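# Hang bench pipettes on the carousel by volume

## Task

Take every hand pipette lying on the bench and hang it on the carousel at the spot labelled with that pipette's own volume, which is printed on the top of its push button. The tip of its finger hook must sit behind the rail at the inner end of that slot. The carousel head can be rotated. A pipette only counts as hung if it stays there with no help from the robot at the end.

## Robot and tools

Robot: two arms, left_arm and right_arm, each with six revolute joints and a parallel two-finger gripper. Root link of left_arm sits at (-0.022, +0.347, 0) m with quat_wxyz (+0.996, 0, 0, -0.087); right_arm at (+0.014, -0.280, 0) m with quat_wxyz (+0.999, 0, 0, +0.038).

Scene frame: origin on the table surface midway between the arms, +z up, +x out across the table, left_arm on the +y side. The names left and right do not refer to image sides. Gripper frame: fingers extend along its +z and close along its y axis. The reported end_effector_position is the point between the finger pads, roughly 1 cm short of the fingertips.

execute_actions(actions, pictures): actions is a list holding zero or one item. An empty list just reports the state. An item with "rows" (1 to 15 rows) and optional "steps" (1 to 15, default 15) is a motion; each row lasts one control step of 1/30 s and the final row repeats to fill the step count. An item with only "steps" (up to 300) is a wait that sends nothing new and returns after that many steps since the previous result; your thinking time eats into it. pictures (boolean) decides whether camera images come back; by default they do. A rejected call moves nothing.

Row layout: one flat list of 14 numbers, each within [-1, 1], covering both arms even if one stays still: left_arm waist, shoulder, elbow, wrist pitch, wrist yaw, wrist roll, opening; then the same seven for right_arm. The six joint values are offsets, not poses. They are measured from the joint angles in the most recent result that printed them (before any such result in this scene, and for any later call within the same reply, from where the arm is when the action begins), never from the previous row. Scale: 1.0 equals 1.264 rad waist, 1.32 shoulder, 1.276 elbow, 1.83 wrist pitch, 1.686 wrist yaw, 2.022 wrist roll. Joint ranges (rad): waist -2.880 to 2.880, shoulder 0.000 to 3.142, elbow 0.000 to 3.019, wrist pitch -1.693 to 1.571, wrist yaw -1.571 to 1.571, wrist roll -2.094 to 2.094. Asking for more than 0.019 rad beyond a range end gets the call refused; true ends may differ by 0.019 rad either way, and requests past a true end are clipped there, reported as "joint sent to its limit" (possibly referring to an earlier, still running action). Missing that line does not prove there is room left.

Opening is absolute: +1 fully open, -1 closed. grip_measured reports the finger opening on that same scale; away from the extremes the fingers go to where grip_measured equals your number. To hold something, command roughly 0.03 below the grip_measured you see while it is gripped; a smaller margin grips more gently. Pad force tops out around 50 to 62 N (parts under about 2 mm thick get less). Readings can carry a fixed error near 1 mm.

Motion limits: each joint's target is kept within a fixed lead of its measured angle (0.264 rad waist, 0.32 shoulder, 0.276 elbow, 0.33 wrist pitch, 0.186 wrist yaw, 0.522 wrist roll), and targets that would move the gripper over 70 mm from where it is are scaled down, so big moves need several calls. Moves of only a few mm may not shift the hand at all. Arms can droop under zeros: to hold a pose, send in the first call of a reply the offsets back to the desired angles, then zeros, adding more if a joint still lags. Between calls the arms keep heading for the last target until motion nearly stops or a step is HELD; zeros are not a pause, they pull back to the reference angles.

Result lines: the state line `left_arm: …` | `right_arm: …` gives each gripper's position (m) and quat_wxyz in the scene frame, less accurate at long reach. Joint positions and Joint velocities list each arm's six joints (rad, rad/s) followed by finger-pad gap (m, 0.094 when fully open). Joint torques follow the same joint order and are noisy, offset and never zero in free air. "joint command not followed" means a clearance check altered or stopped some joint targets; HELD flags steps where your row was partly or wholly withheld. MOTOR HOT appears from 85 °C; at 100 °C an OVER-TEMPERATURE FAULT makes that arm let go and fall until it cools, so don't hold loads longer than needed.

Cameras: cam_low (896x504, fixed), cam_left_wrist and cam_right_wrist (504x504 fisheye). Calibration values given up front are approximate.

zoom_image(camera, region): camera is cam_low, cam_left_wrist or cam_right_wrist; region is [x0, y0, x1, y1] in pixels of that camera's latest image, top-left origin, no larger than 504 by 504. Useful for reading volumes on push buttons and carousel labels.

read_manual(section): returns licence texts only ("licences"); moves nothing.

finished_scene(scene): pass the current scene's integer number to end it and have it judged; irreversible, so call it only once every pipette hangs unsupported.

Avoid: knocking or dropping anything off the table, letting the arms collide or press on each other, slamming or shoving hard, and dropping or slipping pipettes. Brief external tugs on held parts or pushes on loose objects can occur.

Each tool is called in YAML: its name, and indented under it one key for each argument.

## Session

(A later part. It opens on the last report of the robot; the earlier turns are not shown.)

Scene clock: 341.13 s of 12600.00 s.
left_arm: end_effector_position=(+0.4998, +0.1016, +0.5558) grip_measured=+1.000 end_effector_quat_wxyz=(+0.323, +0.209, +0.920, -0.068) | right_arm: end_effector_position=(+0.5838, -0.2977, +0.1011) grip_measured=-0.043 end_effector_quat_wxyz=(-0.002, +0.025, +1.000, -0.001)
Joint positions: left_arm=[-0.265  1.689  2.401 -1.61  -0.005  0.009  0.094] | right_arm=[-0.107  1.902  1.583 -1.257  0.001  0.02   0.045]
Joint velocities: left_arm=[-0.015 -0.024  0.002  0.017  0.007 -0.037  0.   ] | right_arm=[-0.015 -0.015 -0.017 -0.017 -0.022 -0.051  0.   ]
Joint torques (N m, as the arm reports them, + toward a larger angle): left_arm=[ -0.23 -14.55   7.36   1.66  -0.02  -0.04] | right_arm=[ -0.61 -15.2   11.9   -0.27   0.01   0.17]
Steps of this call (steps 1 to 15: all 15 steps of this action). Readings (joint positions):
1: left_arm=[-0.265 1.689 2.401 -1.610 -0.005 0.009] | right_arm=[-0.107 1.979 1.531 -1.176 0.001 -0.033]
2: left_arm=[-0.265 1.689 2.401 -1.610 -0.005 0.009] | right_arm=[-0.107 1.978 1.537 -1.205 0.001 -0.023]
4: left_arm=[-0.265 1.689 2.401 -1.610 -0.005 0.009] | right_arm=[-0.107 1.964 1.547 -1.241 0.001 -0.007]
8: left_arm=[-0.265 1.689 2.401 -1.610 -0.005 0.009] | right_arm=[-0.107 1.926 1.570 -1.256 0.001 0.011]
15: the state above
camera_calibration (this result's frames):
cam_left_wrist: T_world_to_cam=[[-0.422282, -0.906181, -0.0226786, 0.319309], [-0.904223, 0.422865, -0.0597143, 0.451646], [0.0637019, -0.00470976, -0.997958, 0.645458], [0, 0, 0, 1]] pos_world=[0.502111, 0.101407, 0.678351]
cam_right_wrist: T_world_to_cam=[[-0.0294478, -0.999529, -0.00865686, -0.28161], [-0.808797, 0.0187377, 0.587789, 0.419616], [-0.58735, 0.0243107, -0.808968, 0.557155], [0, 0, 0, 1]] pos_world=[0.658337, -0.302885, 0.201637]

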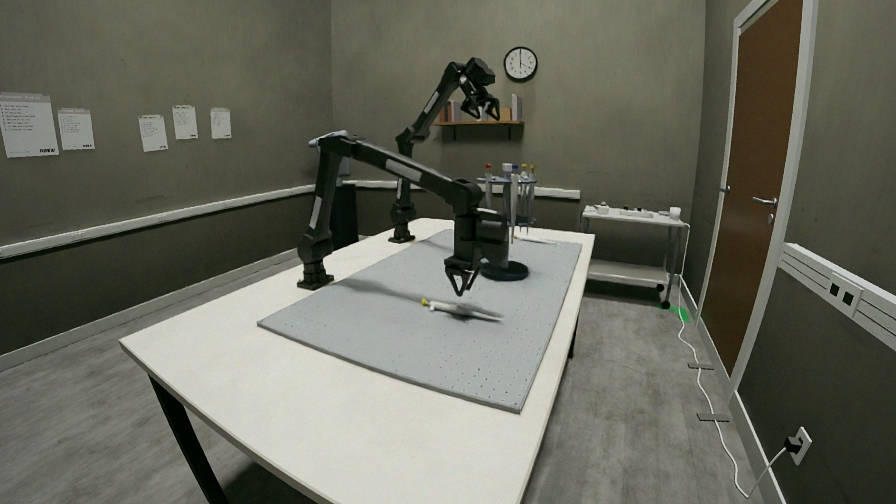

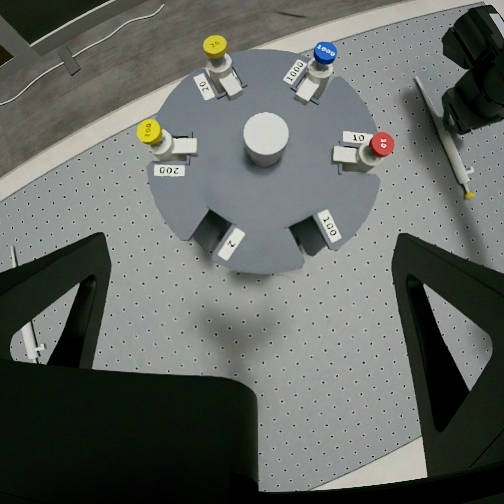

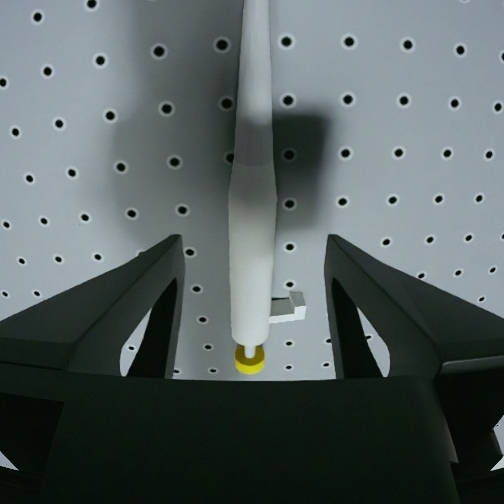

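execute_actions:
  actions:
    - {"rows":[[0,0,0.015,0,0,0,1,0.04,-0.01,-0.02,0.01,0.1,0.02,-0.04],[0,0,0.015,0,0,0,1,0.08,-0.02,-0.04,0.02,0.2,0.05,-0.04],[0,0,0.015,0,0,0,1,0.122,-0.025,-0.065,0.036,0.313,0.08,-0.04]],"steps":15}
  pictures: false

execute_actions:
  actions:
    - {"steps":15}

Scene clock: 346.43 s of 12600.00 s.
left_arm: end_effector_position=(+0.4998, +0.1016, +0.5558) grip_measured=+1.000 end_effector_quat_wxyz=(+0.323, +0.209, +0.920, -0.068) | right_arm: end_effector_position=(+0.5701, -0.2838, +0.0989) grip_measured=-0.042 end_effector_quat_wxyz=(+0.026, -0.000, +0.966, -0.259)
Joint positions: left_arm=[-0.265  1.689  2.401 -1.61  -0.005  0.009  0.094] | right_arm=[ 0.073  1.887  1.489 -1.202  0.525  0.157  0.045]
Joint velocities: left_arm=[ 0.005 -0.024  0.012 -0.007  0.022 -0.007  0.   ] | right_arm=[-0.083  0.005  0.012  0.002  0.051 -0.037 -0.002]
Joint torques (N m, as the arm reports them, + toward a larger angle): left_arm=[ -0.31 -14.81   8.78   1.64   0.    -0.04] | right_arm=[ -1.76 -15.38   9.9    0.75   0.41   0.22]
Steps of this call (steps 1 to 15: the robot went on to your last target; steps 16 to 90: nothing new was sent; then 1.80 s passed at rest; steps 91 to 105: all 15 steps of this action). Readings (joint positions):
91: left_arm=[-0.265 1.689 2.401 -1.610 -0.005 0.009] | right_arm=[-0.102 1.902 1.579 -1.255 0.081 0.025]
92: left_arm=[-0.265 1.689 2.401 -1.610 -0.005 0.009] | right_arm=[-0.094 1.898 1.569 -1.247 0.184 0.039]
94: left_arm=[-0.265 1.689 2.401 -1.610 -0.005 0.009] | right_arm=[-0.064 1.889 1.529 -1.219 0.390 0.084]
98: left_arm=[-0.265 1.689 2.401 -1.610 -0.005 0.009] | right_arm=[0.027 1.887 1.490 -1.208 0.521 0.132]
105: the state above

Scene clock: 346.93 s of 12600.00 s.
left_arm: end_effector_position=(+0.4998, +0.1016, +0.5558) grip_measured=+1.000 end_effector_quat_wxyz=(+0.323, +0.209, +0.920, -0.068) | right_arm: end_effector_position=(+0.5700, -0.2927, +0.0990) grip_measured=-0.042 end_effector_quat_wxyz=(+0.025, +0.011, +0.965, -0.259)
Joint positions: left_arm=[-0.265  1.689  2.401 -1.61  -0.005  0.009  0.094] | right_arm=[ 0.057  1.887  1.489 -1.202  0.526  0.165  0.045]
Joint velocities: left_arm=[ 0.005 -0.005 -0.007 -0.007 -0.007 -0.051  0.   ] | right_arm=[-0.015 -0.015 -0.007 -0.007 -0.037 -0.007 -0.   ]
Joint torques (N m, as the arm reports them, + toward a larger angle): left_arm=[ -0.19 -14.6    8.8    1.64  -0.01  -0.03] | right_arm=[ -1.44 -15.62   9.65   0.74   0.42   0.2 ]
Steps of this call (steps 1 to 15: the robot went on to your last target). Readings (joint positions):
1: left_arm=[-0.265 1.689 2.401 -1.610 -0.005 0.009] | right_arm=[0.070 1.887 1.489 -1.202 0.525 0.159]
2: left_arm=[-0.265 1.689 2.401 -1.610 -0.005 0.009] | right_arm=[0.067 1.887 1.489 -1.202 0.526 0.160]
4: left_arm=[-0.265 1.689 2.401 -1.610 -0.005 0.009] | right_arm=[0.061 1.887 1.489 -1.202 0.526 0.162]
8: left_arm=[-0.265 1.689 2.401 -1.610 -0.005 0.009] | right_arm=[0.057 1.887 1.489 -1.202 0.526 0.164]
15: the state above
camera_calibration (this result's frames):
cam_left_wrist: T_world_to_cam=[[-0.422282, -0.906181, -0.0226786, 0.319309], [-0.904223, 0.422865, -0.0597143, 0.451646], [0.0637019, -0.00470976, -0.997958, 0.645458], [0, 0, 0, 1]] pos_world=[0.502111, 0.101407, 0.678351]
cam_right_wrist: T_world_to_cam=[[-0.0139508, -0.8703, 0.492325, -0.297635], [-0.835805, 0.280415, 0.472015, 0.512959], [-0.54885, -0.404902, -0.731313, 0.392016], [0, 0, 0, 1]] pos_world=[0.639739, -0.244144, 0.191095]

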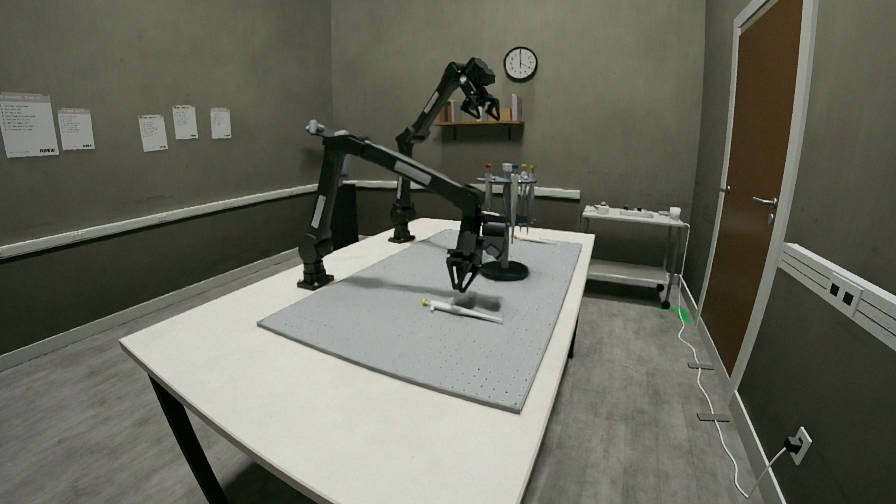

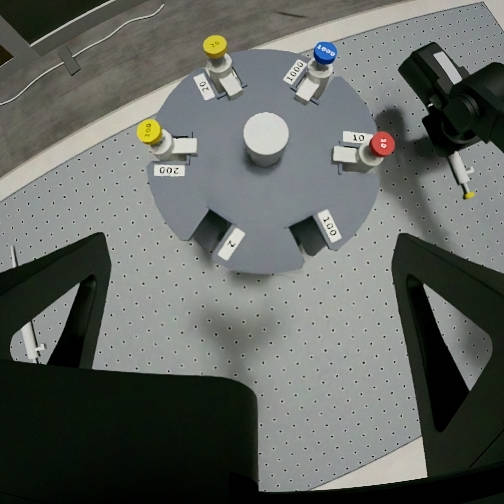

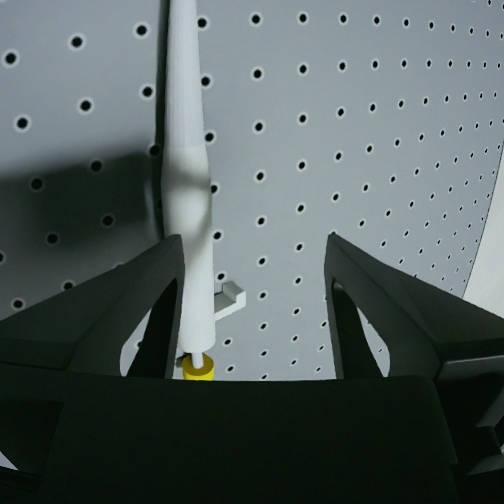

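execute_actions:
  actions:
    - {"rows":[[0,0,0.015,0,0,0,1,0,0.015,-0.02,0.025,0,0,-0.04],[0,0,0.015,0,0,0,1,0,0.03,-0.04,0.05,0,0,-0.04]],"steps":15}

Scene clock: 349.57 s of 12600.00 s.
left_arm: end_effector_position=(+0.4998, +0.1016, +0.5558) grip_measured=+1.000 end_effector_quat_wxyz=(+0.323, +0.209, +0.920, -0.068) | right_arm: end_effector_position=(+0.5628, -0.2936, +0.0592) grip_measured=-0.042 end_effector_quat_wxyz=(+0.017, +0.009, +0.965, -0.260)
Joint positions: left_arm=[-0.265  1.689  2.401 -1.61  -0.005  0.009  0.094] | right_arm=[ 0.057  1.923  1.429 -1.122  0.526  0.165  0.045]
Joint velocities: left_arm=[ 0.005 -0.005  0.007 -0.007  0.022  0.037  0.   ] | right_arm=[-0.005 -0.005 -0.012  0.007  0.051 -0.007 -0.   ]
Joint torques (N m, as the arm reports them, + toward a larger angle): left_arm=[ -0.21 -14.62   8.79   1.59   0.    -0.04] | right_arm=[ -0.6  -14.4    9.15   0.77   0.32   0.04]
Steps of this call (steps 1 to 15: the robot went on to your last target; steps 16 to 64: nothing new was sent; steps 65 to 79: all 15 steps of this action). Readings (joint positions):
65: left_arm=[-0.265 1.689 2.401 -1.610 -0.005 0.009] | right_arm=[0.057 1.887 1.486 -1.195 0.526 0.165]
66: left_arm=[-0.265 1.689 2.401 -1.610 -0.005 0.009] | right_arm=[0.057 1.887 1.476 -1.174 0.526 0.165]
68: left_arm=[-0.265 1.689 2.401 -1.610 -0.005 0.009] | right_arm=[0.057 1.890 1.455 -1.138 0.526 0.165]
72: left_arm=[-0.265 1.689 2.401 -1.610 -0.005 0.009] | right_arm=[0.057 1.913 1.432 -1.126 0.526 0.165]
79: the state above
camera_calibration (this result's frames):
cam_left_wrist: T_world_to_cam=[[-0.422282, -0.906181, -0.0226786, 0.319309], [-0.904223, 0.422865, -0.0597143, 0.451646], [0.0637019, -0.00470976, -0.997958, 0.645458], [0, 0, 0, 1]] pos_world=[0.502111, 0.101407, 0.678351]
cam_right_wrist: T_world_to_cam=[[-0.00649851, -0.869248, 0.494334, -0.282975], [-0.82821, 0.281706, 0.48447, 0.52141], [-0.560381, -0.406264, -0.72175, 0.364103], [0, 0, 0, 1]] pos_world=[0.634034, -0.244937, 0.150068]

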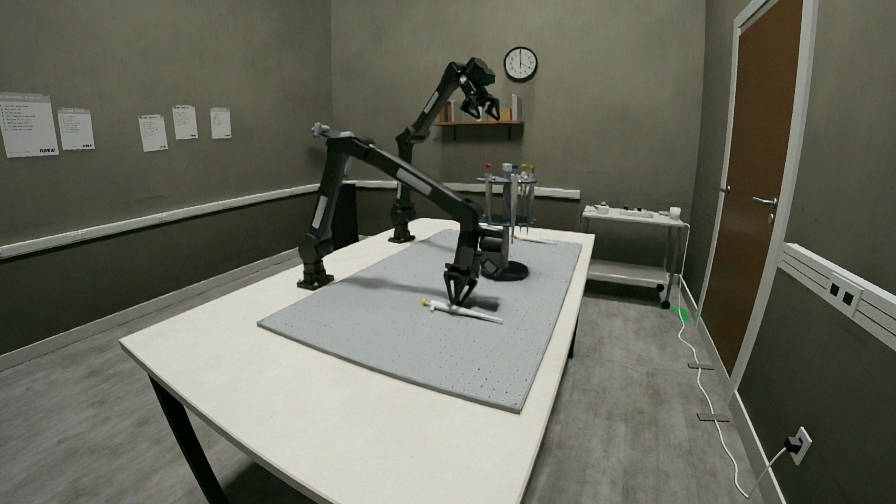

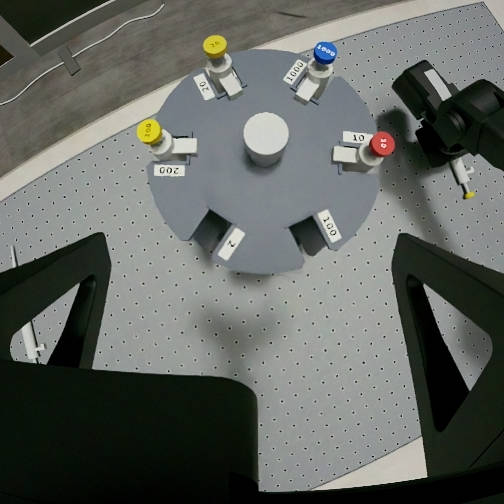

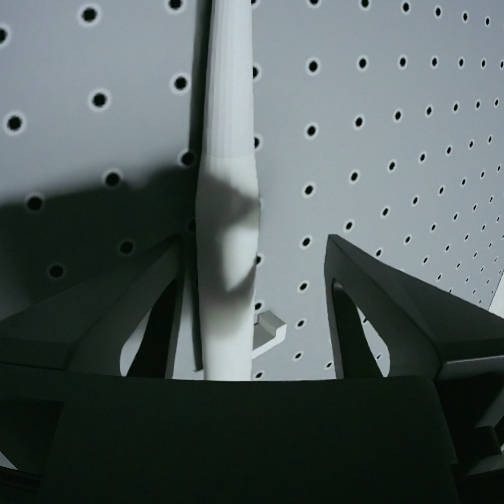

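execute_actions:
  actions:
    - {"rows":[[0,0,0.015,0,0,0,1,0,0.02,0.05,0,0,0,-0.04],[0,0,0.015,0,0,0,1,0,0.03,0.055,0,0,0,-0.04],[0,0,0.015,0,0,0,1,0,0.04,0.055,0.005,0,0,-0.04]],"steps":15}

Scene clock: 352.23 s of 12600.00 s.
left_arm: end_effector_position=(+0.4998, +0.1016, +0.5558) grip_measured=+1.000 end_effector_quat_wxyz=(+0.323, +0.209, +0.920, -0.068) | right_arm: end_effector_position=(+0.5740, -0.2921, +0.0494) grip_measured=-0.042 end_effector_quat_wxyz=(+0.016, +0.009, +0.965, -0.261)
Joint positions: left_arm=[-0.265  1.689  2.401 -1.61  -0.005  0.009  0.094] | right_arm=[ 0.057  1.963  1.464 -1.121  0.526  0.165  0.045]
Joint velocities: left_arm=[-0.005 -0.015  0.002  0.017  0.051  0.007  0.   ] | right_arm=[-0.015 -0.005 -0.002 -0.007 -0.037  0.022 -0.   ]
Joint torques (N m, as the arm reports them, + toward a larger angle): left_arm=[ -0.31 -14.86   8.83   1.68   0.    -0.04] | right_arm=[ -0.59 -13.7   11.41   0.67   0.32   0.04]
Steps of this call (steps 1 to 15: the robot went on to your last target; steps 16 to 65: nothing new was sent; steps 66 to 80: all 15 steps of this action). Readings (joint positions):
66: left_arm=[-0.265 1.689 2.401 -1.610 -0.005 0.009] | right_arm=[0.057 1.923 1.431 -1.122 0.526 0.165]
67: left_arm=[-0.265 1.689 2.401 -1.610 -0.005 0.009] | right_arm=[0.057 1.927 1.436 -1.122 0.526 0.165]
69: left_arm=[-0.265 1.689 2.401 -1.610 -0.005 0.009] | right_arm=[0.057 1.938 1.453 -1.122 0.526 0.165]
73: left_arm=[-0.265 1.689 2.401 -1.610 -0.005 0.009] | right_arm=[0.057 1.956 1.464 -1.121 0.526 0.165]
80: the state above
camera_calibration (this result's frames):
cam_left_wrist: T_world_to_cam=[[-0.422282, -0.906181, -0.0226786, 0.319309], [-0.904223, 0.422865, -0.0597143, 0.451646], [0.0637019, -0.00470976, -0.997958, 0.645458], [0, 0, 0, 1]] pos_world=[0.502111, 0.101407, 0.678351]
cam_right_wrist: T_world_to_cam=[[-0.00462876, -0.868996, 0.494798, -0.277763], [-0.826372, 0.281953, 0.487454, 0.533896], [-0.563105, -0.406631, -0.719419, 0.365268], [0, 0, 0, 1]] pos_world=[0.645596, -0.24338, 0.139968]

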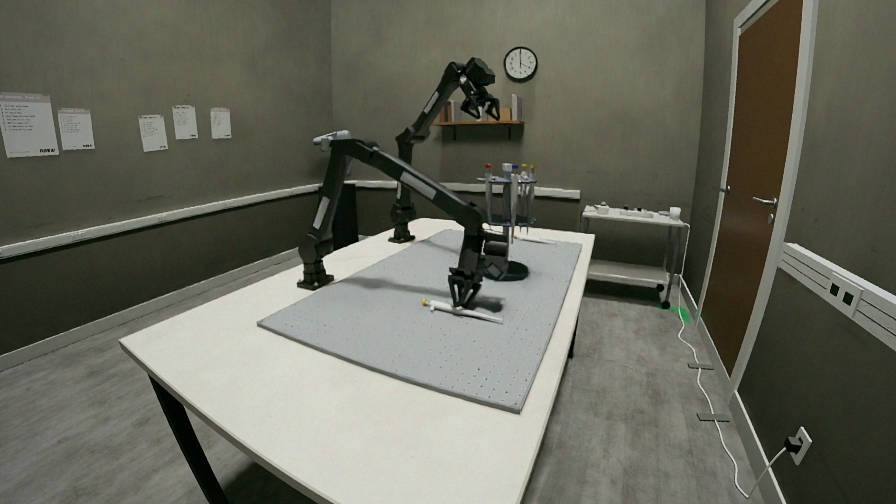

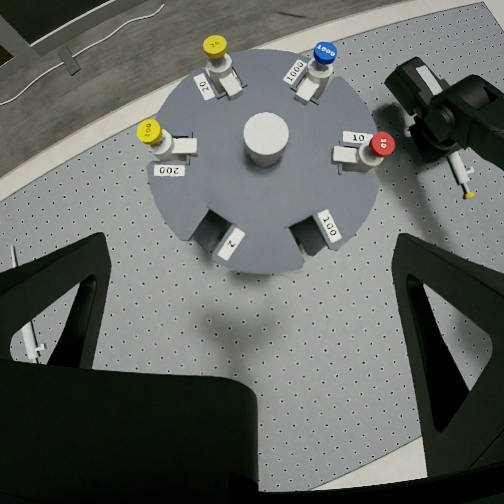

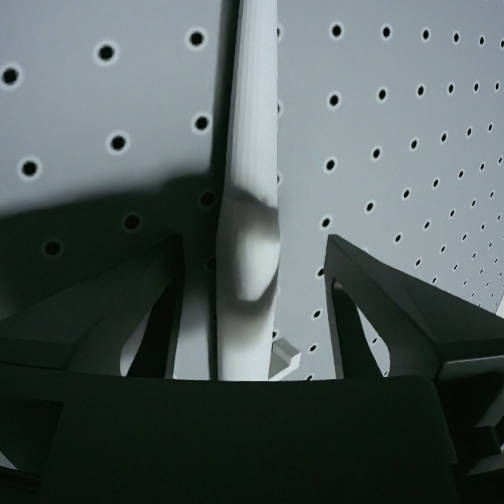

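execute_actions:
  actions:
    - {"rows":[[0,0,0.015,0,0,0,1,0,0.01,0.02,0,0,0,-0.1],[0,0,0.015,0,0,0,1,0,0.012,0.02,0,0,0,-0.15],[0,0,0.015,0,0,0,1,0,0.014,0.02,0,0,0,-0.2],[0,0,0.015,0,0,0,1,0,0.016,0.02,0,0,0,-0.25],[0,0,0.015,0,0,0,1,0,0.018,0.02,0,0,0,-0.3],[0,0,0.015,0,0,0,1,0,0.02,0.02,0,0,0,-0.35],[0,0,0.015,0,0,0,1,0,0.02,0.02,0,0,0,-0.4],[0,0,0.015,0,0,0,1,0,0.022,0.02,0,0,0,-0.44],[0,0,0.015,0,0,0,1,0,0.022,0.02,0,0,0,-0.48],[0,0,0.015,0,0,0,1,0,0.024,0.02,0,0,0,-0.51],[0,0,0.015,0,0,0,1,0,0.024,0.02,0,0,0,-0.54],[0,0,0.015,0,0,0,1,0,0.024,0.02,0,0,0,-0.57],[0,0,0.015,0,0,0,1,0,0.024,0.02,0,0,0,-0.62]],"steps":15}
  pictures: false

execute_actions:
  actions:
    - {"rows":[[0,0,0,0,0,0,1,0,-0.03,0.04,-0.02,0,0,-0.62],[0,0,0,0,0,0,1,0,-0.06,0.08,-0.05,0,0,-0.62],[0,0,0,0,0,0,1,0,-0.1,0.1,-0.1,0,0,-0.62]],"steps":15}

Scene clock: 356.33 s of 12600.00 s.
left_arm: end_effector_position=(+0.4998, +0.1016, +0.5558) grip_measured=+1.000 end_effector_quat_wxyz=(+0.323, +0.209, +0.920, -0.068) | right_arm: end_effector_position=(+0.5732, -0.2926, +0.0441) grip_measured=-0.591 end_effector_quat_wxyz=(+0.011, +0.007, +0.965, -0.262)
Joint positions: left_arm=[-0.265  1.689  2.401 -1.61  -0.005  0.009  0.094] | right_arm=[ 0.057  1.973  1.464 -1.121  0.528  0.165  0.019]
Joint velocities: left_arm=[-0.015  0.005  0.012  0.012  0.007 -0.051  0.   ] | right_arm=[-0.005 -0.005  0.007  0.002 -0.022 -0.051 -0.001]
Joint torques (N m, as the arm reports them, + toward a larger angle): left_arm=[ -0.08 -14.66   8.81   1.64  -0.01  -0.04] | right_arm=[ -0.5  -13.13  10.49   0.33   0.24   0.04]
Steps of this call (steps 1 to 15: the robot went on to your last target; steps 16 to 90: nothing new was sent; then 0.60 s passed at rest; steps 91 to 105: all 15 steps of this action). Readings (joint positions):
91: left_arm=[-0.265 1.689 2.401 -1.610 -0.005 0.009] | right_arm=[0.057 1.963 1.464 -1.121 0.526 0.165]
92: left_arm=[-0.265 1.689 2.401 -1.610 -0.005 0.009] | right_arm=[0.057 1.963 1.464 -1.121 0.526 0.165]
94: left_arm=[-0.265 1.689 2.401 -1.610 -0.005 0.009] | right_arm=[0.057 1.963 1.464 -1.121 0.526 0.165]
98: left_arm=[-0.265 1.689 2.401 -1.610 -0.005 0.009] | right_arm=[0.057 1.966 1.464 -1.121 0.526 0.165]
105: the state above

Scene clock: 356.83 s of 12600.00 s.
left_arm: end_effector_position=(+0.4998, +0.1016, +0.5558) grip_measured=+1.000 end_effector_quat_wxyz=(+0.323, +0.209, +0.920, -0.068) | right_arm: end_effector_position=(+0.5750, -0.2922, +0.1477) grip_measured=-0.591 end_effector_quat_wxyz=(+0.037, +0.015, +0.965, -0.258)
Joint positions: left_arm=[-0.265  1.689  2.401 -1.61  -0.005  0.009  0.094] | right_arm=[ 0.057  1.843  1.559 -1.291  0.528  0.165  0.019]
Joint velocities: left_arm=[ 0.005  0.005 -0.017  0.017  0.066 -0.051  0.   ] | right_arm=[-0.005 -0.171  0.081  0.012 -0.037  0.007  0.   ]
Joint torques (N m, as the arm reports them, + toward a larger angle): left_arm=[ -0.16 -14.66   7.34   1.59   0.    -0.03] | right_arm=[ -0.48 -13.59  11.68  -0.04   0.34   0.04]
Steps of this call (steps 1 to 15: all 15 steps of this action). Readings (joint positions):
1: left_arm=[-0.265 1.689 2.401 -1.610 -0.005 0.009] | right_arm=[0.057 1.972 1.466 -1.126 0.528 0.165]
2: left_arm=[-0.265 1.689 2.401 -1.610 -0.005 0.009] | right_arm=[0.057 1.971 1.471 -1.143 0.528 0.165]
4: left_arm=[-0.265 1.689 2.401 -1.610 -0.005 0.009] | right_arm=[0.057 1.964 1.484 -1.197 0.528 0.165]
8: left_arm=[-0.265 1.689 2.401 -1.610 -0.005 0.009] | right_arm=[0.057 1.918 1.508 -1.266 0.528 0.165]
15: the state above
camera_calibration (this result's frames):
cam_left_wrist: T_world_to_cam=[[-0.422282, -0.906181, -0.0226786, 0.319309], [-0.904223, 0.422865, -0.0597143, 0.451646], [0.0637019, -0.00470976, -0.997958, 0.645458], [0, 0, 0, 1]] pos_world=[0.502111, 0.101407, 0.678351]
cam_right_wrist: T_world_to_cam=[[-0.0266686, -0.871213, 0.490181, -0.313741], [-0.84742, 0.279808, 0.451206, 0.50368], [-0.530253, -0.403356, -0.745745, 0.422409], [0, 0, 0, 1]] pos_world=[0.642445, -0.243888, 0.241536]

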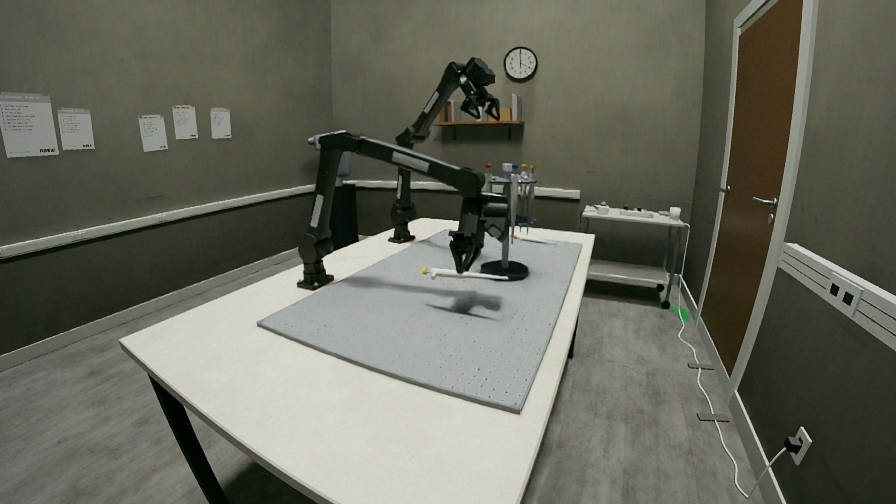

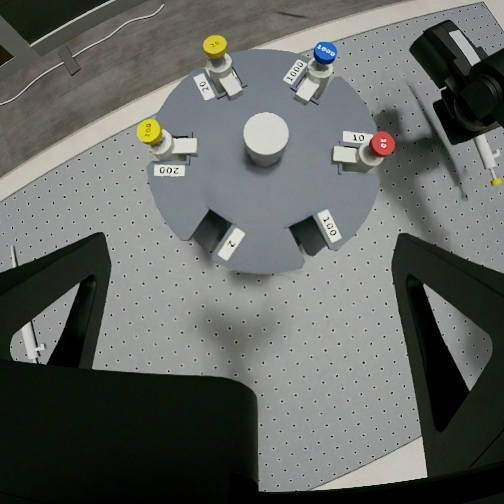

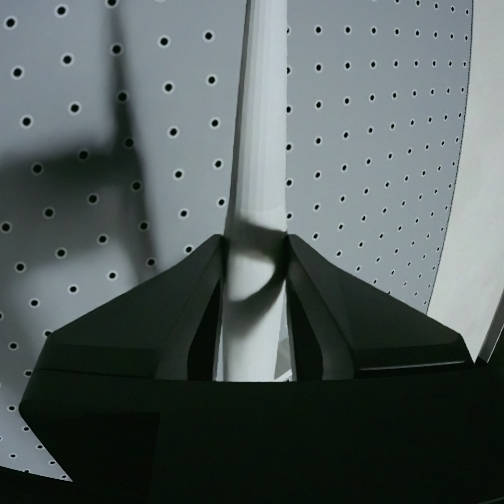

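execute_actions:
  actions:
    - {"rows":[[0,0,0.015,0,0,0,1,0,-0.1,-0.05,0,0.1,-0.1,-0.62],[0,0,0.015,0,0,0,1,0,-0.2,-0.1,-0.02,0.3,-0.3,-0.62],[0,0,0.015,0,0,0,1,0,-0.27,-0.2,-0.03,0.615,-0.86,-0.62]],"steps":15}
  pictures: false

execute_actions:
  actions:
    - {"steps":40}

Scene clock: 365.87 s of 12600.00 s.
left_arm: end_effector_position=(+0.4998, +0.1016, +0.5558) grip_measured=+1.000 end_effector_quat_wxyz=(+0.323, +0.209, +0.920, -0.068) | right_arm: end_effector_position=(+0.4598, -0.3927, +0.3749) grip_measured=-0.591 end_effector_quat_wxyz=(-0.259, -0.354, +0.622, -0.649)
Joint positions: left_arm=[-0.265  1.689  2.401 -1.61  -0.005  0.009  0.094] | right_arm=[ 0.06   1.452  1.289 -1.338  1.547 -0.968  0.019]
Joint velocities: left_arm=[ 0.005 -0.005 -0.017  0.007 -0.037 -0.022  0.   ] | right_arm=[-0.005 -0.112 -0.007  0.007  0.198 -2.777  0.001]
Joint torques (N m, as the arm reports them, + toward a larger angle): left_arm=[ -0.27 -14.6    8.81   1.66   0.    -0.04] | right_arm=[-1.32 -6.47 11.17  0.14  0.64 -0.09]
joint sent to its limit (right arm) — the command would take joint 5 (wrist yaw) past its upper limit, so that joint was sent only as far as its limit.
Steps of this call (steps 1 to 15: the robot went on to your last target; steps 16 to 90: nothing new was sent; then 5.53 s passed at rest; steps 91 to 105: all 15 steps of this action). Readings (joint positions):
91: left_arm=[-0.265 1.689 2.401 -1.610 -0.005 0.009] | right_arm=[0.058 1.832 1.550 -1.289 0.604 0.138]
92: left_arm=[-0.265 1.689 2.401 -1.610 -0.005 0.009] | right_arm=[0.060 1.815 1.524 -1.287 0.668 0.084]
94: left_arm=[-0.265 1.689 2.401 -1.610 -0.005 0.009] | right_arm=[0.060 1.753 1.442 -1.293 0.769 -0.017]
98: left_arm=[-0.265 1.689 2.401 -1.610 -0.005 0.009] | right_arm=[0.060 1.599 1.309 -1.325 1.046 -0.292]
105: the state above

Scene clock: 367.20 s of 12600.00 s.
left_arm: end_effector_position=(+0.4998, +0.1016, +0.5558) grip_measured=+1.000 end_effector_quat_wxyz=(+0.323, +0.209, +0.920, -0.068) | right_arm: end_effector_position=(+0.4671, -0.3917, +0.3627) grip_measured=-0.591 end_effector_quat_wxyz=(+0.445, +0.526, -0.484, +0.540)
Joint positions: left_arm=[-0.265  1.689  2.401 -1.61  -0.005  0.009  0.094] | right_arm=[ 0.06   1.483  1.289 -1.338  1.55  -1.557  0.019]
Joint velocities: left_arm=[-0.005  0.005  0.012  0.012 -0.007 -0.051  0.   ] | right_arm=[-0.005 -0.005 -0.012  0.017  0.022 -0.051  0.001]
Joint torques (N m, as the arm reports them, + toward a larger angle): left_arm=[ -0.2  -14.74   8.79   1.67   0.    -0.05] | right_arm=[-0.83 -9.25 10.7  -0.05  0.74 -0.15]
joint sent to its limit (right arm) — the command would take joint 5 (wrist yaw) past its upper limit, so that joint was sent only as far as its limit.
Steps of this call (steps 1 to 40: the robot went on to your last target). Readings (joint positions):
1: left_arm=[-0.265 1.689 2.401 -1.610 -0.005 0.009] | right_arm=[0.060 1.451 1.289 -1.338 1.549 -1.065]
2: left_arm=[-0.265 1.689 2.401 -1.610 -0.005 0.009] | right_arm=[0.060 1.453 1.289 -1.338 1.550 -1.160]
4: left_arm=[-0.265 1.689 2.401 -1.610 -0.005 0.009] | right_arm=[0.060 1.463 1.289 -1.338 1.550 -1.304]
8: left_arm=[-0.265 1.689 2.401 -1.610 -0.005 0.009] | right_arm=[0.060 1.481 1.289 -1.338 1.550 -1.454]
40: the state above
camera_calibration (this result's frames):
cam_left_wrist: T_world_to_cam=[[-0.422282, -0.906181, -0.0226786, 0.319309], [-0.904223, 0.422865, -0.0597143, 0.451646], [0.0637019, -0.00470976, -0.997958, 0.645458], [0, 0, 0, 1]] pos_world=[0.502111, 0.101407, 0.678351]
cam_right_wrist: T_world_to_cam=[[0.991427, 0.126479, 0.0327845, -0.427572], [-0.0984765, 0.558418, 0.823694, -0.0327733], [0.0858721, -0.819861, 0.566086, -0.441281], [0, 0, 0, 1]] pos_world=[0.458573, -0.289409, 0.290816]

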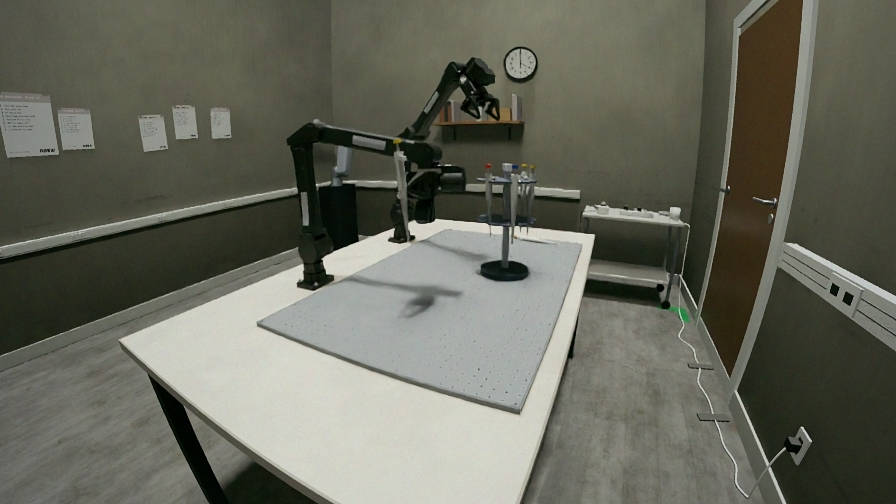

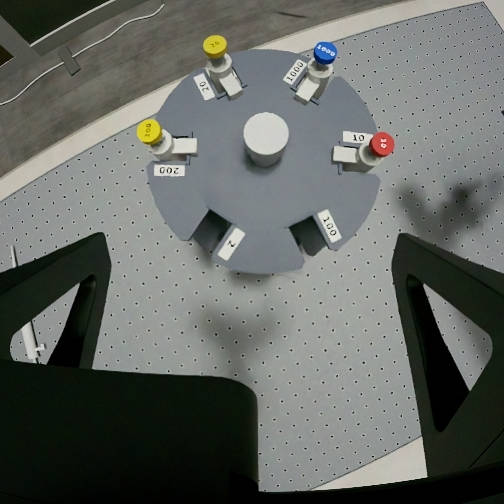

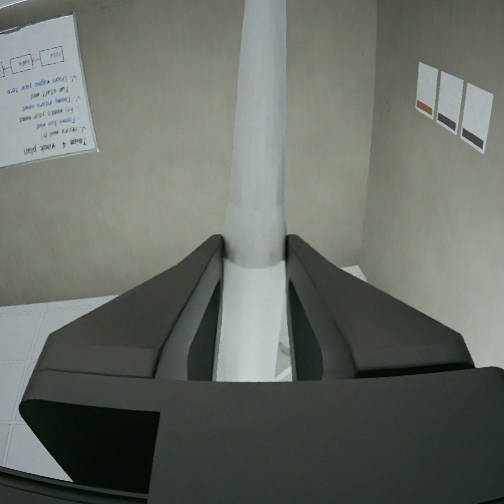

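execute_actions:
  actions:
    - {"rows":[[0,0,0.015,0,0,0,1,0.05,0,0.02,0,0,0,-0.62],[0,0,0.015,0,0,0,1,0.1,0,0.02,0,0,0,-0.62],[0,0,0.015,0,0,0,1,0.15,0,0.02,0,0,0,-0.62],[0,0,0.015,0,0,0,1,0.2,0,0.02,0,0,0,-0.62],[0,0,0.015,0,0,0,1,0.25,0,0.02,0,0,0,-0.62],[0,0,0.015,0,0,0,1,0.3,0,0.02,0,0,0,-0.62],[0,0,0.015,0,0,0,1,0.35,0,0.02,0,0,0,-0.62],[0,0,0.015,0,0,0,1,0.4,0,0.02,0,0,0,-0.62],[0,0,0.015,0,0,0,1,0.45,0,0.02,0,0,0,-0.62],[0,0,0.015,0,0,0,1,0.5,0,0.02,0,0,0,-0.62],[0,0,0.015,0,0,0,1,0.55,0,0.02,0,0,0,-0.62],[0,0,0.015,0,0,0,1,0.6,0,0.02,0,0,0,-0.62],[0,0,0.015,0,0,0,1,0.63,0,0.02,0,0,0,-0.62],[0,0,0.015,0,0,0,1,0.655,0,0.02,0,0,0,-0.62]],"steps":15}
  pictures: false

execute_actions:
  actions:
    - {"steps":45}

Scene clock: 372.60 s of 12600.00 s.
left_arm: end_effector_position=(+0.4998, +0.1016, +0.5558) grip_measured=+1.000 end_effector_quat_wxyz=(+0.323, +0.209, +0.920, -0.068) | right_arm: end_effector_position=(+0.4533, -0.1225, +0.3624) grip_measured=-0.591 end_effector_quat_wxyz=(+0.271, +0.644, -0.311, +0.645)
Joint positions: left_arm=[-0.265  1.689  2.401 -1.61  -0.005  0.009  0.094] | right_arm=[ 0.645  1.483  1.289 -1.338  1.548 -1.557  0.019]
Joint velocities: left_arm=[-0.005 -0.005 -0.002  0.022 -0.007  0.037  0.   ] | right_arm=[ 1.558  0.005 -0.002  0.002 -0.007  0.037 -0.001]
Joint torques (N m, as the arm reports them, + toward a larger angle): left_arm=[ -0.19 -14.76   8.82   1.64   0.    -0.04] | right_arm=[ 0.53 -9.63 10.79  0.3   0.65  0.  ]
joint sent to its limit (right arm) — the command would take joint 5 (wrist yaw) past its upper limit, so that joint was sent only as far as its limit.
Steps of this call (steps 1 to 15: the robot went on to your last target; steps 16 to 90: nothing new was sent; then 1.90 s passed at rest; steps 91 to 105: all 15 steps of this action). Readings (joint positions):
91: left_arm=[-0.265 1.689 2.401 -1.610 -0.005 0.009] | right_arm=[0.062 1.483 1.289 -1.338 1.549 -1.557]
92: left_arm=[-0.265 1.689 2.401 -1.610 -0.005 0.009] | right_arm=[0.072 1.483 1.289 -1.338 1.549 -1.557]
94: left_arm=[-0.265 1.689 2.401 -1.610 -0.005 0.009] | right_arm=[0.117 1.483 1.289 -1.338 1.549 -1.557]
98: left_arm=[-0.265 1.689 2.401 -1.610 -0.005 0.009] | right_arm=[0.283 1.483 1.289 -1.338 1.549 -1.557]
105: the state above

Scene clock: 374.10 s of 12600.00 s.
left_arm: end_effector_position=(+0.4998, +0.1016, +0.5558) grip_measured=+1.000 end_effector_quat_wxyz=(+0.323, +0.209, +0.920, -0.068) | right_arm: end_effector_position=(+0.4018, -0.0203, +0.3624) grip_measured=-0.591 end_effector_quat_wxyz=(+0.190, +0.677, -0.230, +0.673)
Joint positions: left_arm=[-0.265  1.689  2.401 -1.61  -0.005  0.009  0.094] | right_arm=[ 0.891  1.483  1.289 -1.338  1.548 -1.557  0.019]
Joint velocities: left_arm=[ 0.005 -0.005 -0.002  0.017 -0.066 -0.022  0.   ] | right_arm=[-0.005  0.005  0.002 -0.007  0.007  0.007 -0.   ]
Joint torques (N m, as the arm reports them, + toward a larger angle): left_arm=[ -0.1  -14.67   8.8    1.61   0.    -0.03] | right_arm=[-0.83 -9.48 11.68  0.29  0.65  0.  ]
Steps of this call (steps 1 to 30: the robot went on to your last target; steps 31 to 45: nothing new was sent). Readings (joint positions):
1: left_arm=[-0.265 1.689 2.401 -1.610 -0.005 0.009] | right_arm=[0.698 1.483 1.289 -1.338 1.548 -1.557]
2: left_arm=[-0.265 1.689 2.401 -1.610 -0.005 0.009] | right_arm=[0.752 1.483 1.289 -1.338 1.548 -1.557]
4: left_arm=[-0.265 1.689 2.401 -1.610 -0.005 0.009] | right_arm=[0.852 1.483 1.289 -1.338 1.548 -1.557]
8: left_arm=[-0.265 1.689 2.401 -1.610 -0.005 0.009] | right_arm=[0.943 1.483 1.289 -1.338 1.548 -1.557]
45: the state above
All arms were judged still, so your last target was given up. Only a new action makes them travel on or press farther. Fingers that are still opening or closing keep moving.
camera_calibration (this result's frames):
cam_left_wrist: T_world_to_cam=[[-0.422282, -0.906181, -0.0226786, 0.319309], [-0.904223, 0.422865, -0.0597143, 0.451646], [0.0637019, -0.00470976, -0.997958, 0.645458], [0, 0, 0, 1]] pos_world=[0.502111, 0.101407, 0.678351]
cam_right_wrist: T_world_to_cam=[[0.575052, 0.81746, 0.0327697, -0.228399], [-0.477777, 0.303043, 0.824557, -0.099474], [0.664112, -0.48982, 0.564829, -0.35622], [0, 0, 0, 1]] pos_world=[0.320385, 0.0423685, 0.29071]

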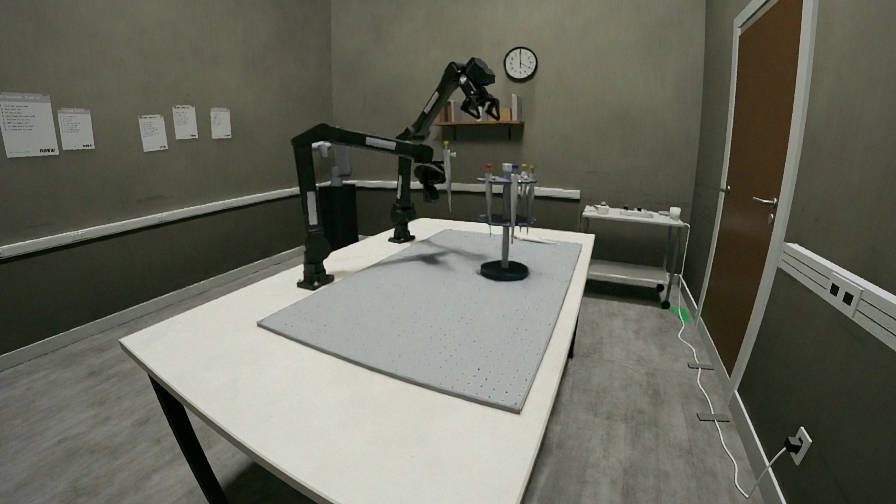

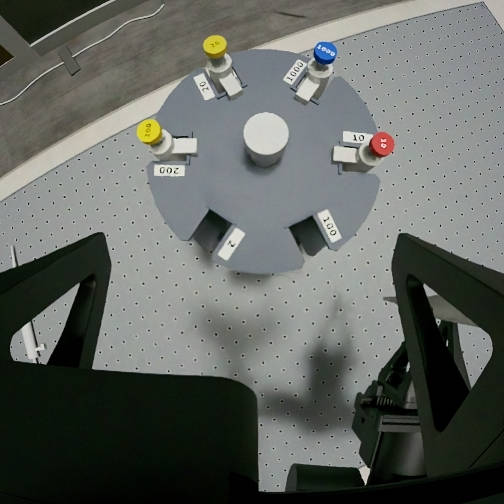

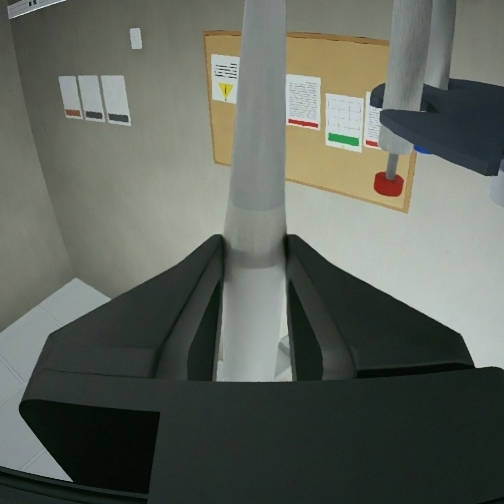

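execute_actions:
  actions:
    - {"rows":[[0,0,0.015,0,0,0,1,0,0.03,0.05,0,0,0,-0.62],[0,0,0.015,0,0,0,1,0,0.06,0.08,0,0,0,-0.62],[0,0,0.015,0,0,0,1,0,0.09,0.11,0,0,0,-0.62],[0,0,0.015,0,0,0,1,0,0.12,0.14,0,0,0,-0.62],[0,0,0.015,0,0,0,1,0,0.15,0.163,0.01,0,-0.012,-0.62],[0,0,0.015,0,0,0,1,0,0.17,0.163,0.01,0,-0.012,-0.62]],"steps":15}
  pictures: false

execute_actions:
  actions:
    - {"steps":20}

Scene clock: 377.77 s of 12600.00 s.
left_arm: end_effector_position=(+0.4998, +0.1016, +0.5558) grip_measured=+1.000 end_effector_quat_wxyz=(+0.323, +0.209, +0.920, -0.068) | right_arm: end_effector_position=(+0.4501, +0.0499, +0.3147) grip_measured=-0.591 end_effector_quat_wxyz=(+0.210, +0.685, -0.211, +0.665)
Joint positions: left_arm=[-0.265  1.689  2.401 -1.61  -0.005  0.009  0.094] | right_arm=[ 0.891  1.738  1.475 -1.322  1.544 -1.564  0.019]
Joint velocities: left_arm=[-0.005 -0.015 -0.017  0.007  0.066 -0.007  0.   ] | right_arm=[-0.015 -0.044 -0.017 -0.012 -0.037 -0.051 -0.   ]
Joint torques (N m, as the arm reports them, + toward a larger angle): left_arm=[ -0.29 -14.73   8.81   1.65   0.    -0.04] | right_arm=[ -0.97 -14.66  11.16   0.24   0.79  -0.15]
Steps of this call (steps 1 to 90: nothing new was sent; then 0.17 s passed at rest; steps 91 to 105: all 15 steps of this action). Readings (joint positions):
91: left_arm=[-0.265 1.689 2.401 -1.610 -0.005 0.009] | right_arm=[0.891 1.485 1.291 -1.338 1.548 -1.557]
92: left_arm=[-0.265 1.689 2.401 -1.610 -0.005 0.009] | right_arm=[0.891 1.492 1.299 -1.338 1.547 -1.557]
94: left_arm=[-0.265 1.689 2.401 -1.610 -0.005 0.009] | right_arm=[0.891 1.533 1.349 -1.338 1.547 -1.557]
98: left_arm=[-0.265 1.689 2.401 -1.610 -0.005 0.009] | right_arm=[0.891 1.667 1.474 -1.325 1.547 -1.560]
105: the state above

Scene clock: 378.43 s of 12600.00 s.
left_arm: end_effector_position=(+0.4998, +0.1016, +0.5558) grip_measured=+1.000 end_effector_quat_wxyz=(+0.323, +0.209, +0.920, -0.068) | right_arm: end_effector_position=(+0.4495, +0.0490, +0.3177) grip_measured=-0.591 end_effector_quat_wxyz=(+0.208, +0.685, -0.212, +0.666)
Joint positions: left_arm=[-0.265  1.689  2.401 -1.61  -0.005  0.009  0.094] | right_arm=[ 0.891  1.732  1.475 -1.322  1.544 -1.565  0.019]
Joint velocities: left_arm=[-0.015  0.005 -0.007 -0.022 -0.051  0.037  0.   ] | right_arm=[-0.005 -0.005  0.002 -0.007 -0.007  0.007  0.001]
Joint torques (N m, as the arm reports them, + toward a larger angle): left_arm=[ -0.31 -14.66   8.86   1.62  -0.01  -0.04] | right_arm=[ -0.57 -15.17  11.21   0.34   0.76  -0.16]
Steps of this call (steps 1 to 15: the robot went on to your last target; steps 16 to 20: nothing new was sent). Readings (joint positions):
1: left_arm=[-0.265 1.689 2.401 -1.610 -0.005 0.009] | right_arm=[0.891 1.736 1.475 -1.322 1.544 -1.564]
2: left_arm=[-0.265 1.689 2.401 -1.610 -0.005 0.009] | right_arm=[0.891 1.734 1.475 -1.322 1.544 -1.564]
4: left_arm=[-0.265 1.689 2.401 -1.610 -0.005 0.009] | right_arm=[0.891 1.732 1.475 -1.322 1.544 -1.564]
8: left_arm=[-0.265 1.689 2.401 -1.610 -0.005 0.009] | right_arm=[0.891 1.732 1.475 -1.322 1.544 -1.565]
20: the state above
All arms were judged still, so your last target was given up. Only a new action makes them travel on or press farther. Fingers that are still opening or closing keep moving.
camera_calibration (this result's frames):
cam_left_wrist: T_world_to_cam=[[-0.422282, -0.906181, -0.0226786, 0.319309], [-0.904223, 0.422865, -0.0597143, 0.451646], [0.0637019, -0.00470976, -0.997958, 0.645458], [0, 0, 0, 1]] pos_world=[0.502111, 0.101407, 0.678351]
cam_right_wrist: T_world_to_cam=[[0.575003, 0.817829, -0.0229566, -0.293322], [-0.44865, 0.338655, 0.827058, -0.0764412], [0.684167, -0.465262, 0.561647, -0.337927], [0, 0, 0, 1]] pos_world=[0.365564, 0.108549, 0.246283]

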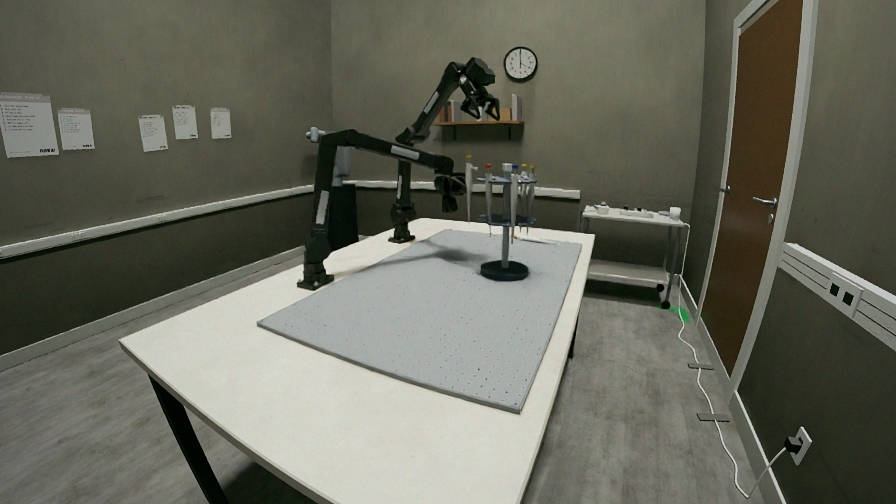

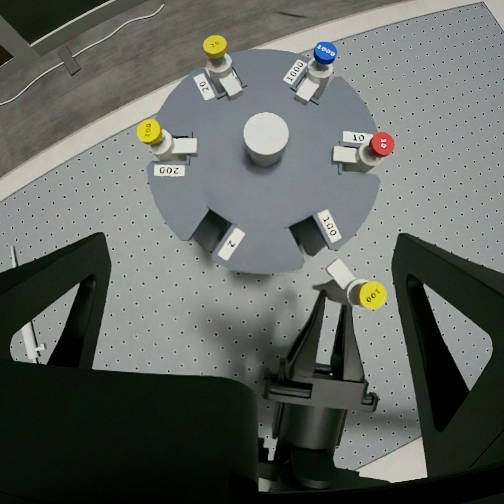

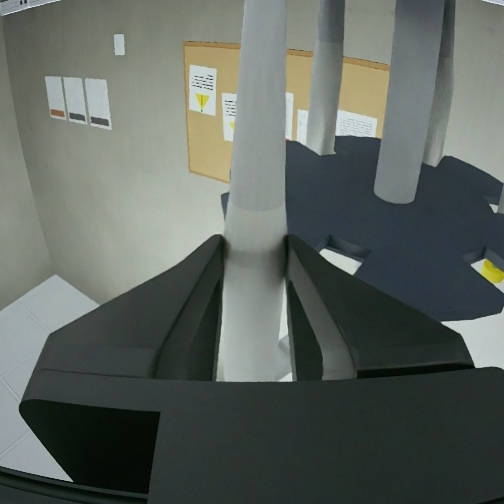

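zoom_image:
  camera: "cam_low"
  region: [420, 140, 560, 250]

Region (420, 140, 560, 250) of cam_low's 896x504 image, scaled by 3.600, with more detail than that image has; it fills the top 396 rows of this view, and the rest is white.

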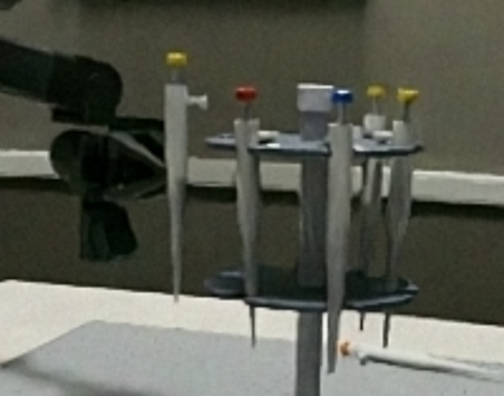

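execute_actions:
  actions:
    - {"rows":[[0,0,0.015,0,0,0,1,0,0.02,0.02,0,0.004,0,-0.62],[0,0,0.015,0,0,0,1,-0.01,0.025,0.03,0,0.004,0,-0.62],[0,0,0.015,0,0,0,1,-0.015,0.03,0.04,0,0.004,0,-0.62],[0,0,0.015,0,0,0,1,-0.02,0.035,0.05,0,0.004,0,-0.62],[0,0,0.015,0,0,0,1,-0.025,0.04,0.06,0,0.004,0,-0.62],[0,0,0.015,0,0,0,1,-0.03,0.045,0.07,0,0.004,0,-0.62],[0,0,0.015,0,0,0,1,-0.035,0.05,0.075,0,0.004,0,-0.62],[0,0,0.015,0,0,0,1,-0.038,0.053,0.078,0,0.004,0,-0.62]],"steps":15}
  pictures: false

execute_actions:
  actions:
    - {"steps":15}

Scene clock: 391.63 s of 12600.00 s.
left_arm: end_effector_position=(+0.4998, +0.1016, +0.5558) grip_measured=+1.000 end_effector_quat_wxyz=(+0.323, +0.209, +0.920, -0.068) | right_arm: end_effector_position=(+0.4756, +0.0472, +0.3023) grip_measured=-0.591 end_effector_quat_wxyz=(+0.228, +0.682, -0.221, +0.659)
Joint positions: left_arm=[-0.265  1.689  2.401 -1.61  -0.005  0.009  0.094] | right_arm=[ 0.849  1.799  1.525 -1.322  1.544 -1.565  0.019]
Joint velocities: left_arm=[-0.015  0.005 -0.027 -0.002 -0.037  0.11   0.   ] | right_arm=[-0.024 -0.015  0.002 -0.012 -0.022  0.007  0.   ]
Joint torques (N m, as the arm reports them, + toward a larger angle): left_arm=[ -0.12 -14.64   8.81   1.62  -0.01  -0.05] | right_arm=[ -0.85 -12.95  13.58   0.28   0.8   -0.02]
Steps of this call (steps 1 to 90: nothing new was sent; then 9.70 s passed at rest; steps 91 to 105: all 15 steps of this action). Readings (joint positions):
91: left_arm=[-0.265 1.689 2.401 -1.610 -0.005 0.009] | right_arm=[0.891 1.733 1.475 -1.322 1.544 -1.565]
92: left_arm=[-0.265 1.689 2.401 -1.610 -0.005 0.009] | right_arm=[0.891 1.734 1.475 -1.322 1.544 -1.565]
94: left_arm=[-0.265 1.689 2.401 -1.610 -0.005 0.009] | right_arm=[0.890 1.742 1.477 -1.322 1.544 -1.565]
98: left_arm=[-0.265 1.689 2.401 -1.610 -0.005 0.009] | right_arm=[0.877 1.778 1.512 -1.322 1.544 -1.565]
105: the state above

Scene clock: 392.13 s of 12600.00 s.
left_arm: end_effector_position=(+0.4998, +0.1016, +0.5558) grip_measured=+1.000 end_effector_quat_wxyz=(+0.323, +0.209, +0.920, -0.068) | right_arm: end_effector_position=(+0.4756, +0.0472, +0.3023) grip_measured=-0.591 end_effector_quat_wxyz=(+0.228, +0.681, -0.221, +0.660)
Joint positions: left_arm=[-0.265  1.689  2.401 -1.61  -0.005  0.009  0.094] | right_arm=[ 0.849  1.799  1.525 -1.322  1.545 -1.565  0.019]
Joint velocities: left_arm=[-0.005 -0.005  0.002 -0.012  0.037 -0.037  0.   ] | right_arm=[ 0.005 -0.005  0.007  0.002  0.022  0.037 -0.001]
Joint torques (N m, as the arm reports them, + toward a larger angle): left_arm=[ -0.13 -14.66   8.84   1.63   0.01  -0.04] | right_arm=[ -1.11 -13.14  13.48   0.21   0.82  -0.01]
Steps of this call (steps 1 to 15: the robot went on to your last target). Readings (joint positions):
1: left_arm=[-0.265 1.689 2.401 -1.610 -0.005 0.009] | right_arm=[0.849 1.799 1.525 -1.322 1.545 -1.565]
2: left_arm=[-0.265 1.689 2.401 -1.610 -0.005 0.009] | right_arm=[0.849 1.799 1.525 -1.322 1.545 -1.565]
4: left_arm=[-0.265 1.689 2.401 -1.610 -0.005 0.009] | right_arm=[0.849 1.799 1.525 -1.322 1.545 -1.565]
8: left_arm=[-0.265 1.689 2.401 -1.610 -0.005 0.009] | right_arm=[0.849 1.799 1.525 -1.322 1.545 -1.565]
15: the state above
All arms were judged still, so your last target was given up. Only a new action makes them travel on or press farther. Fingers that are still opening or closing keep moving.
camera_calibration (this result's frames):
cam_left_wrist: T_world_to_cam=[[-0.422282, -0.906181, -0.0226786, 0.319309], [-0.904223, 0.422865, -0.0597143, 0.451646], [0.0637019, -0.00470976, -0.997958, 0.645458], [0, 0, 0, 1]] pos_world=[0.502111, 0.101407, 0.678351]
cam_right_wrist: T_world_to_cam=[[0.608502, 0.792557, -0.0397215, -0.316912], [-0.426468, 0.368822, 0.825891, -0.06306], [0.669216, -0.485616, 0.562429, -0.340134], [0, 0, 0, 1]] pos_world=[0.393572, 0.109254, 0.230794]

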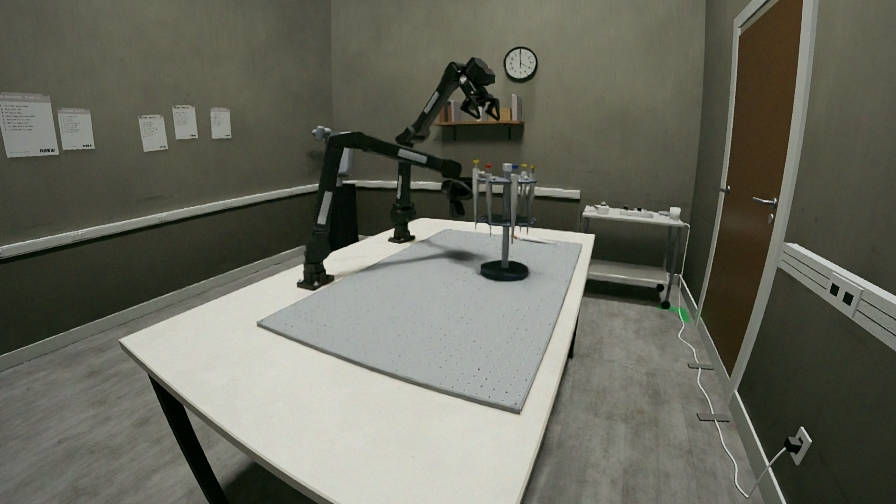

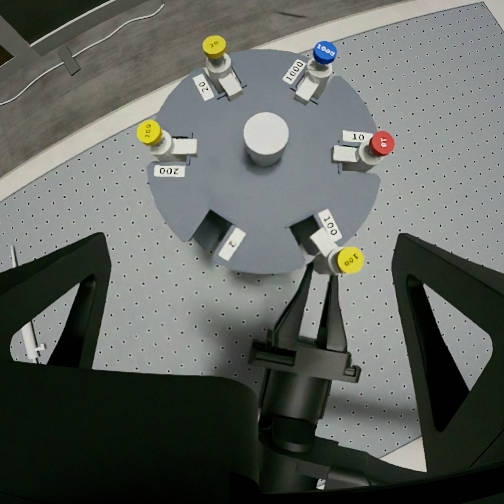

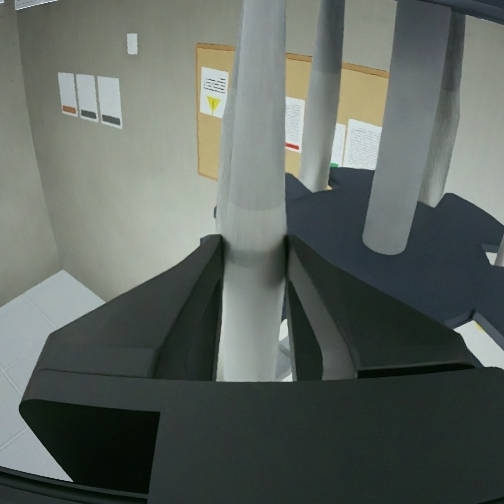

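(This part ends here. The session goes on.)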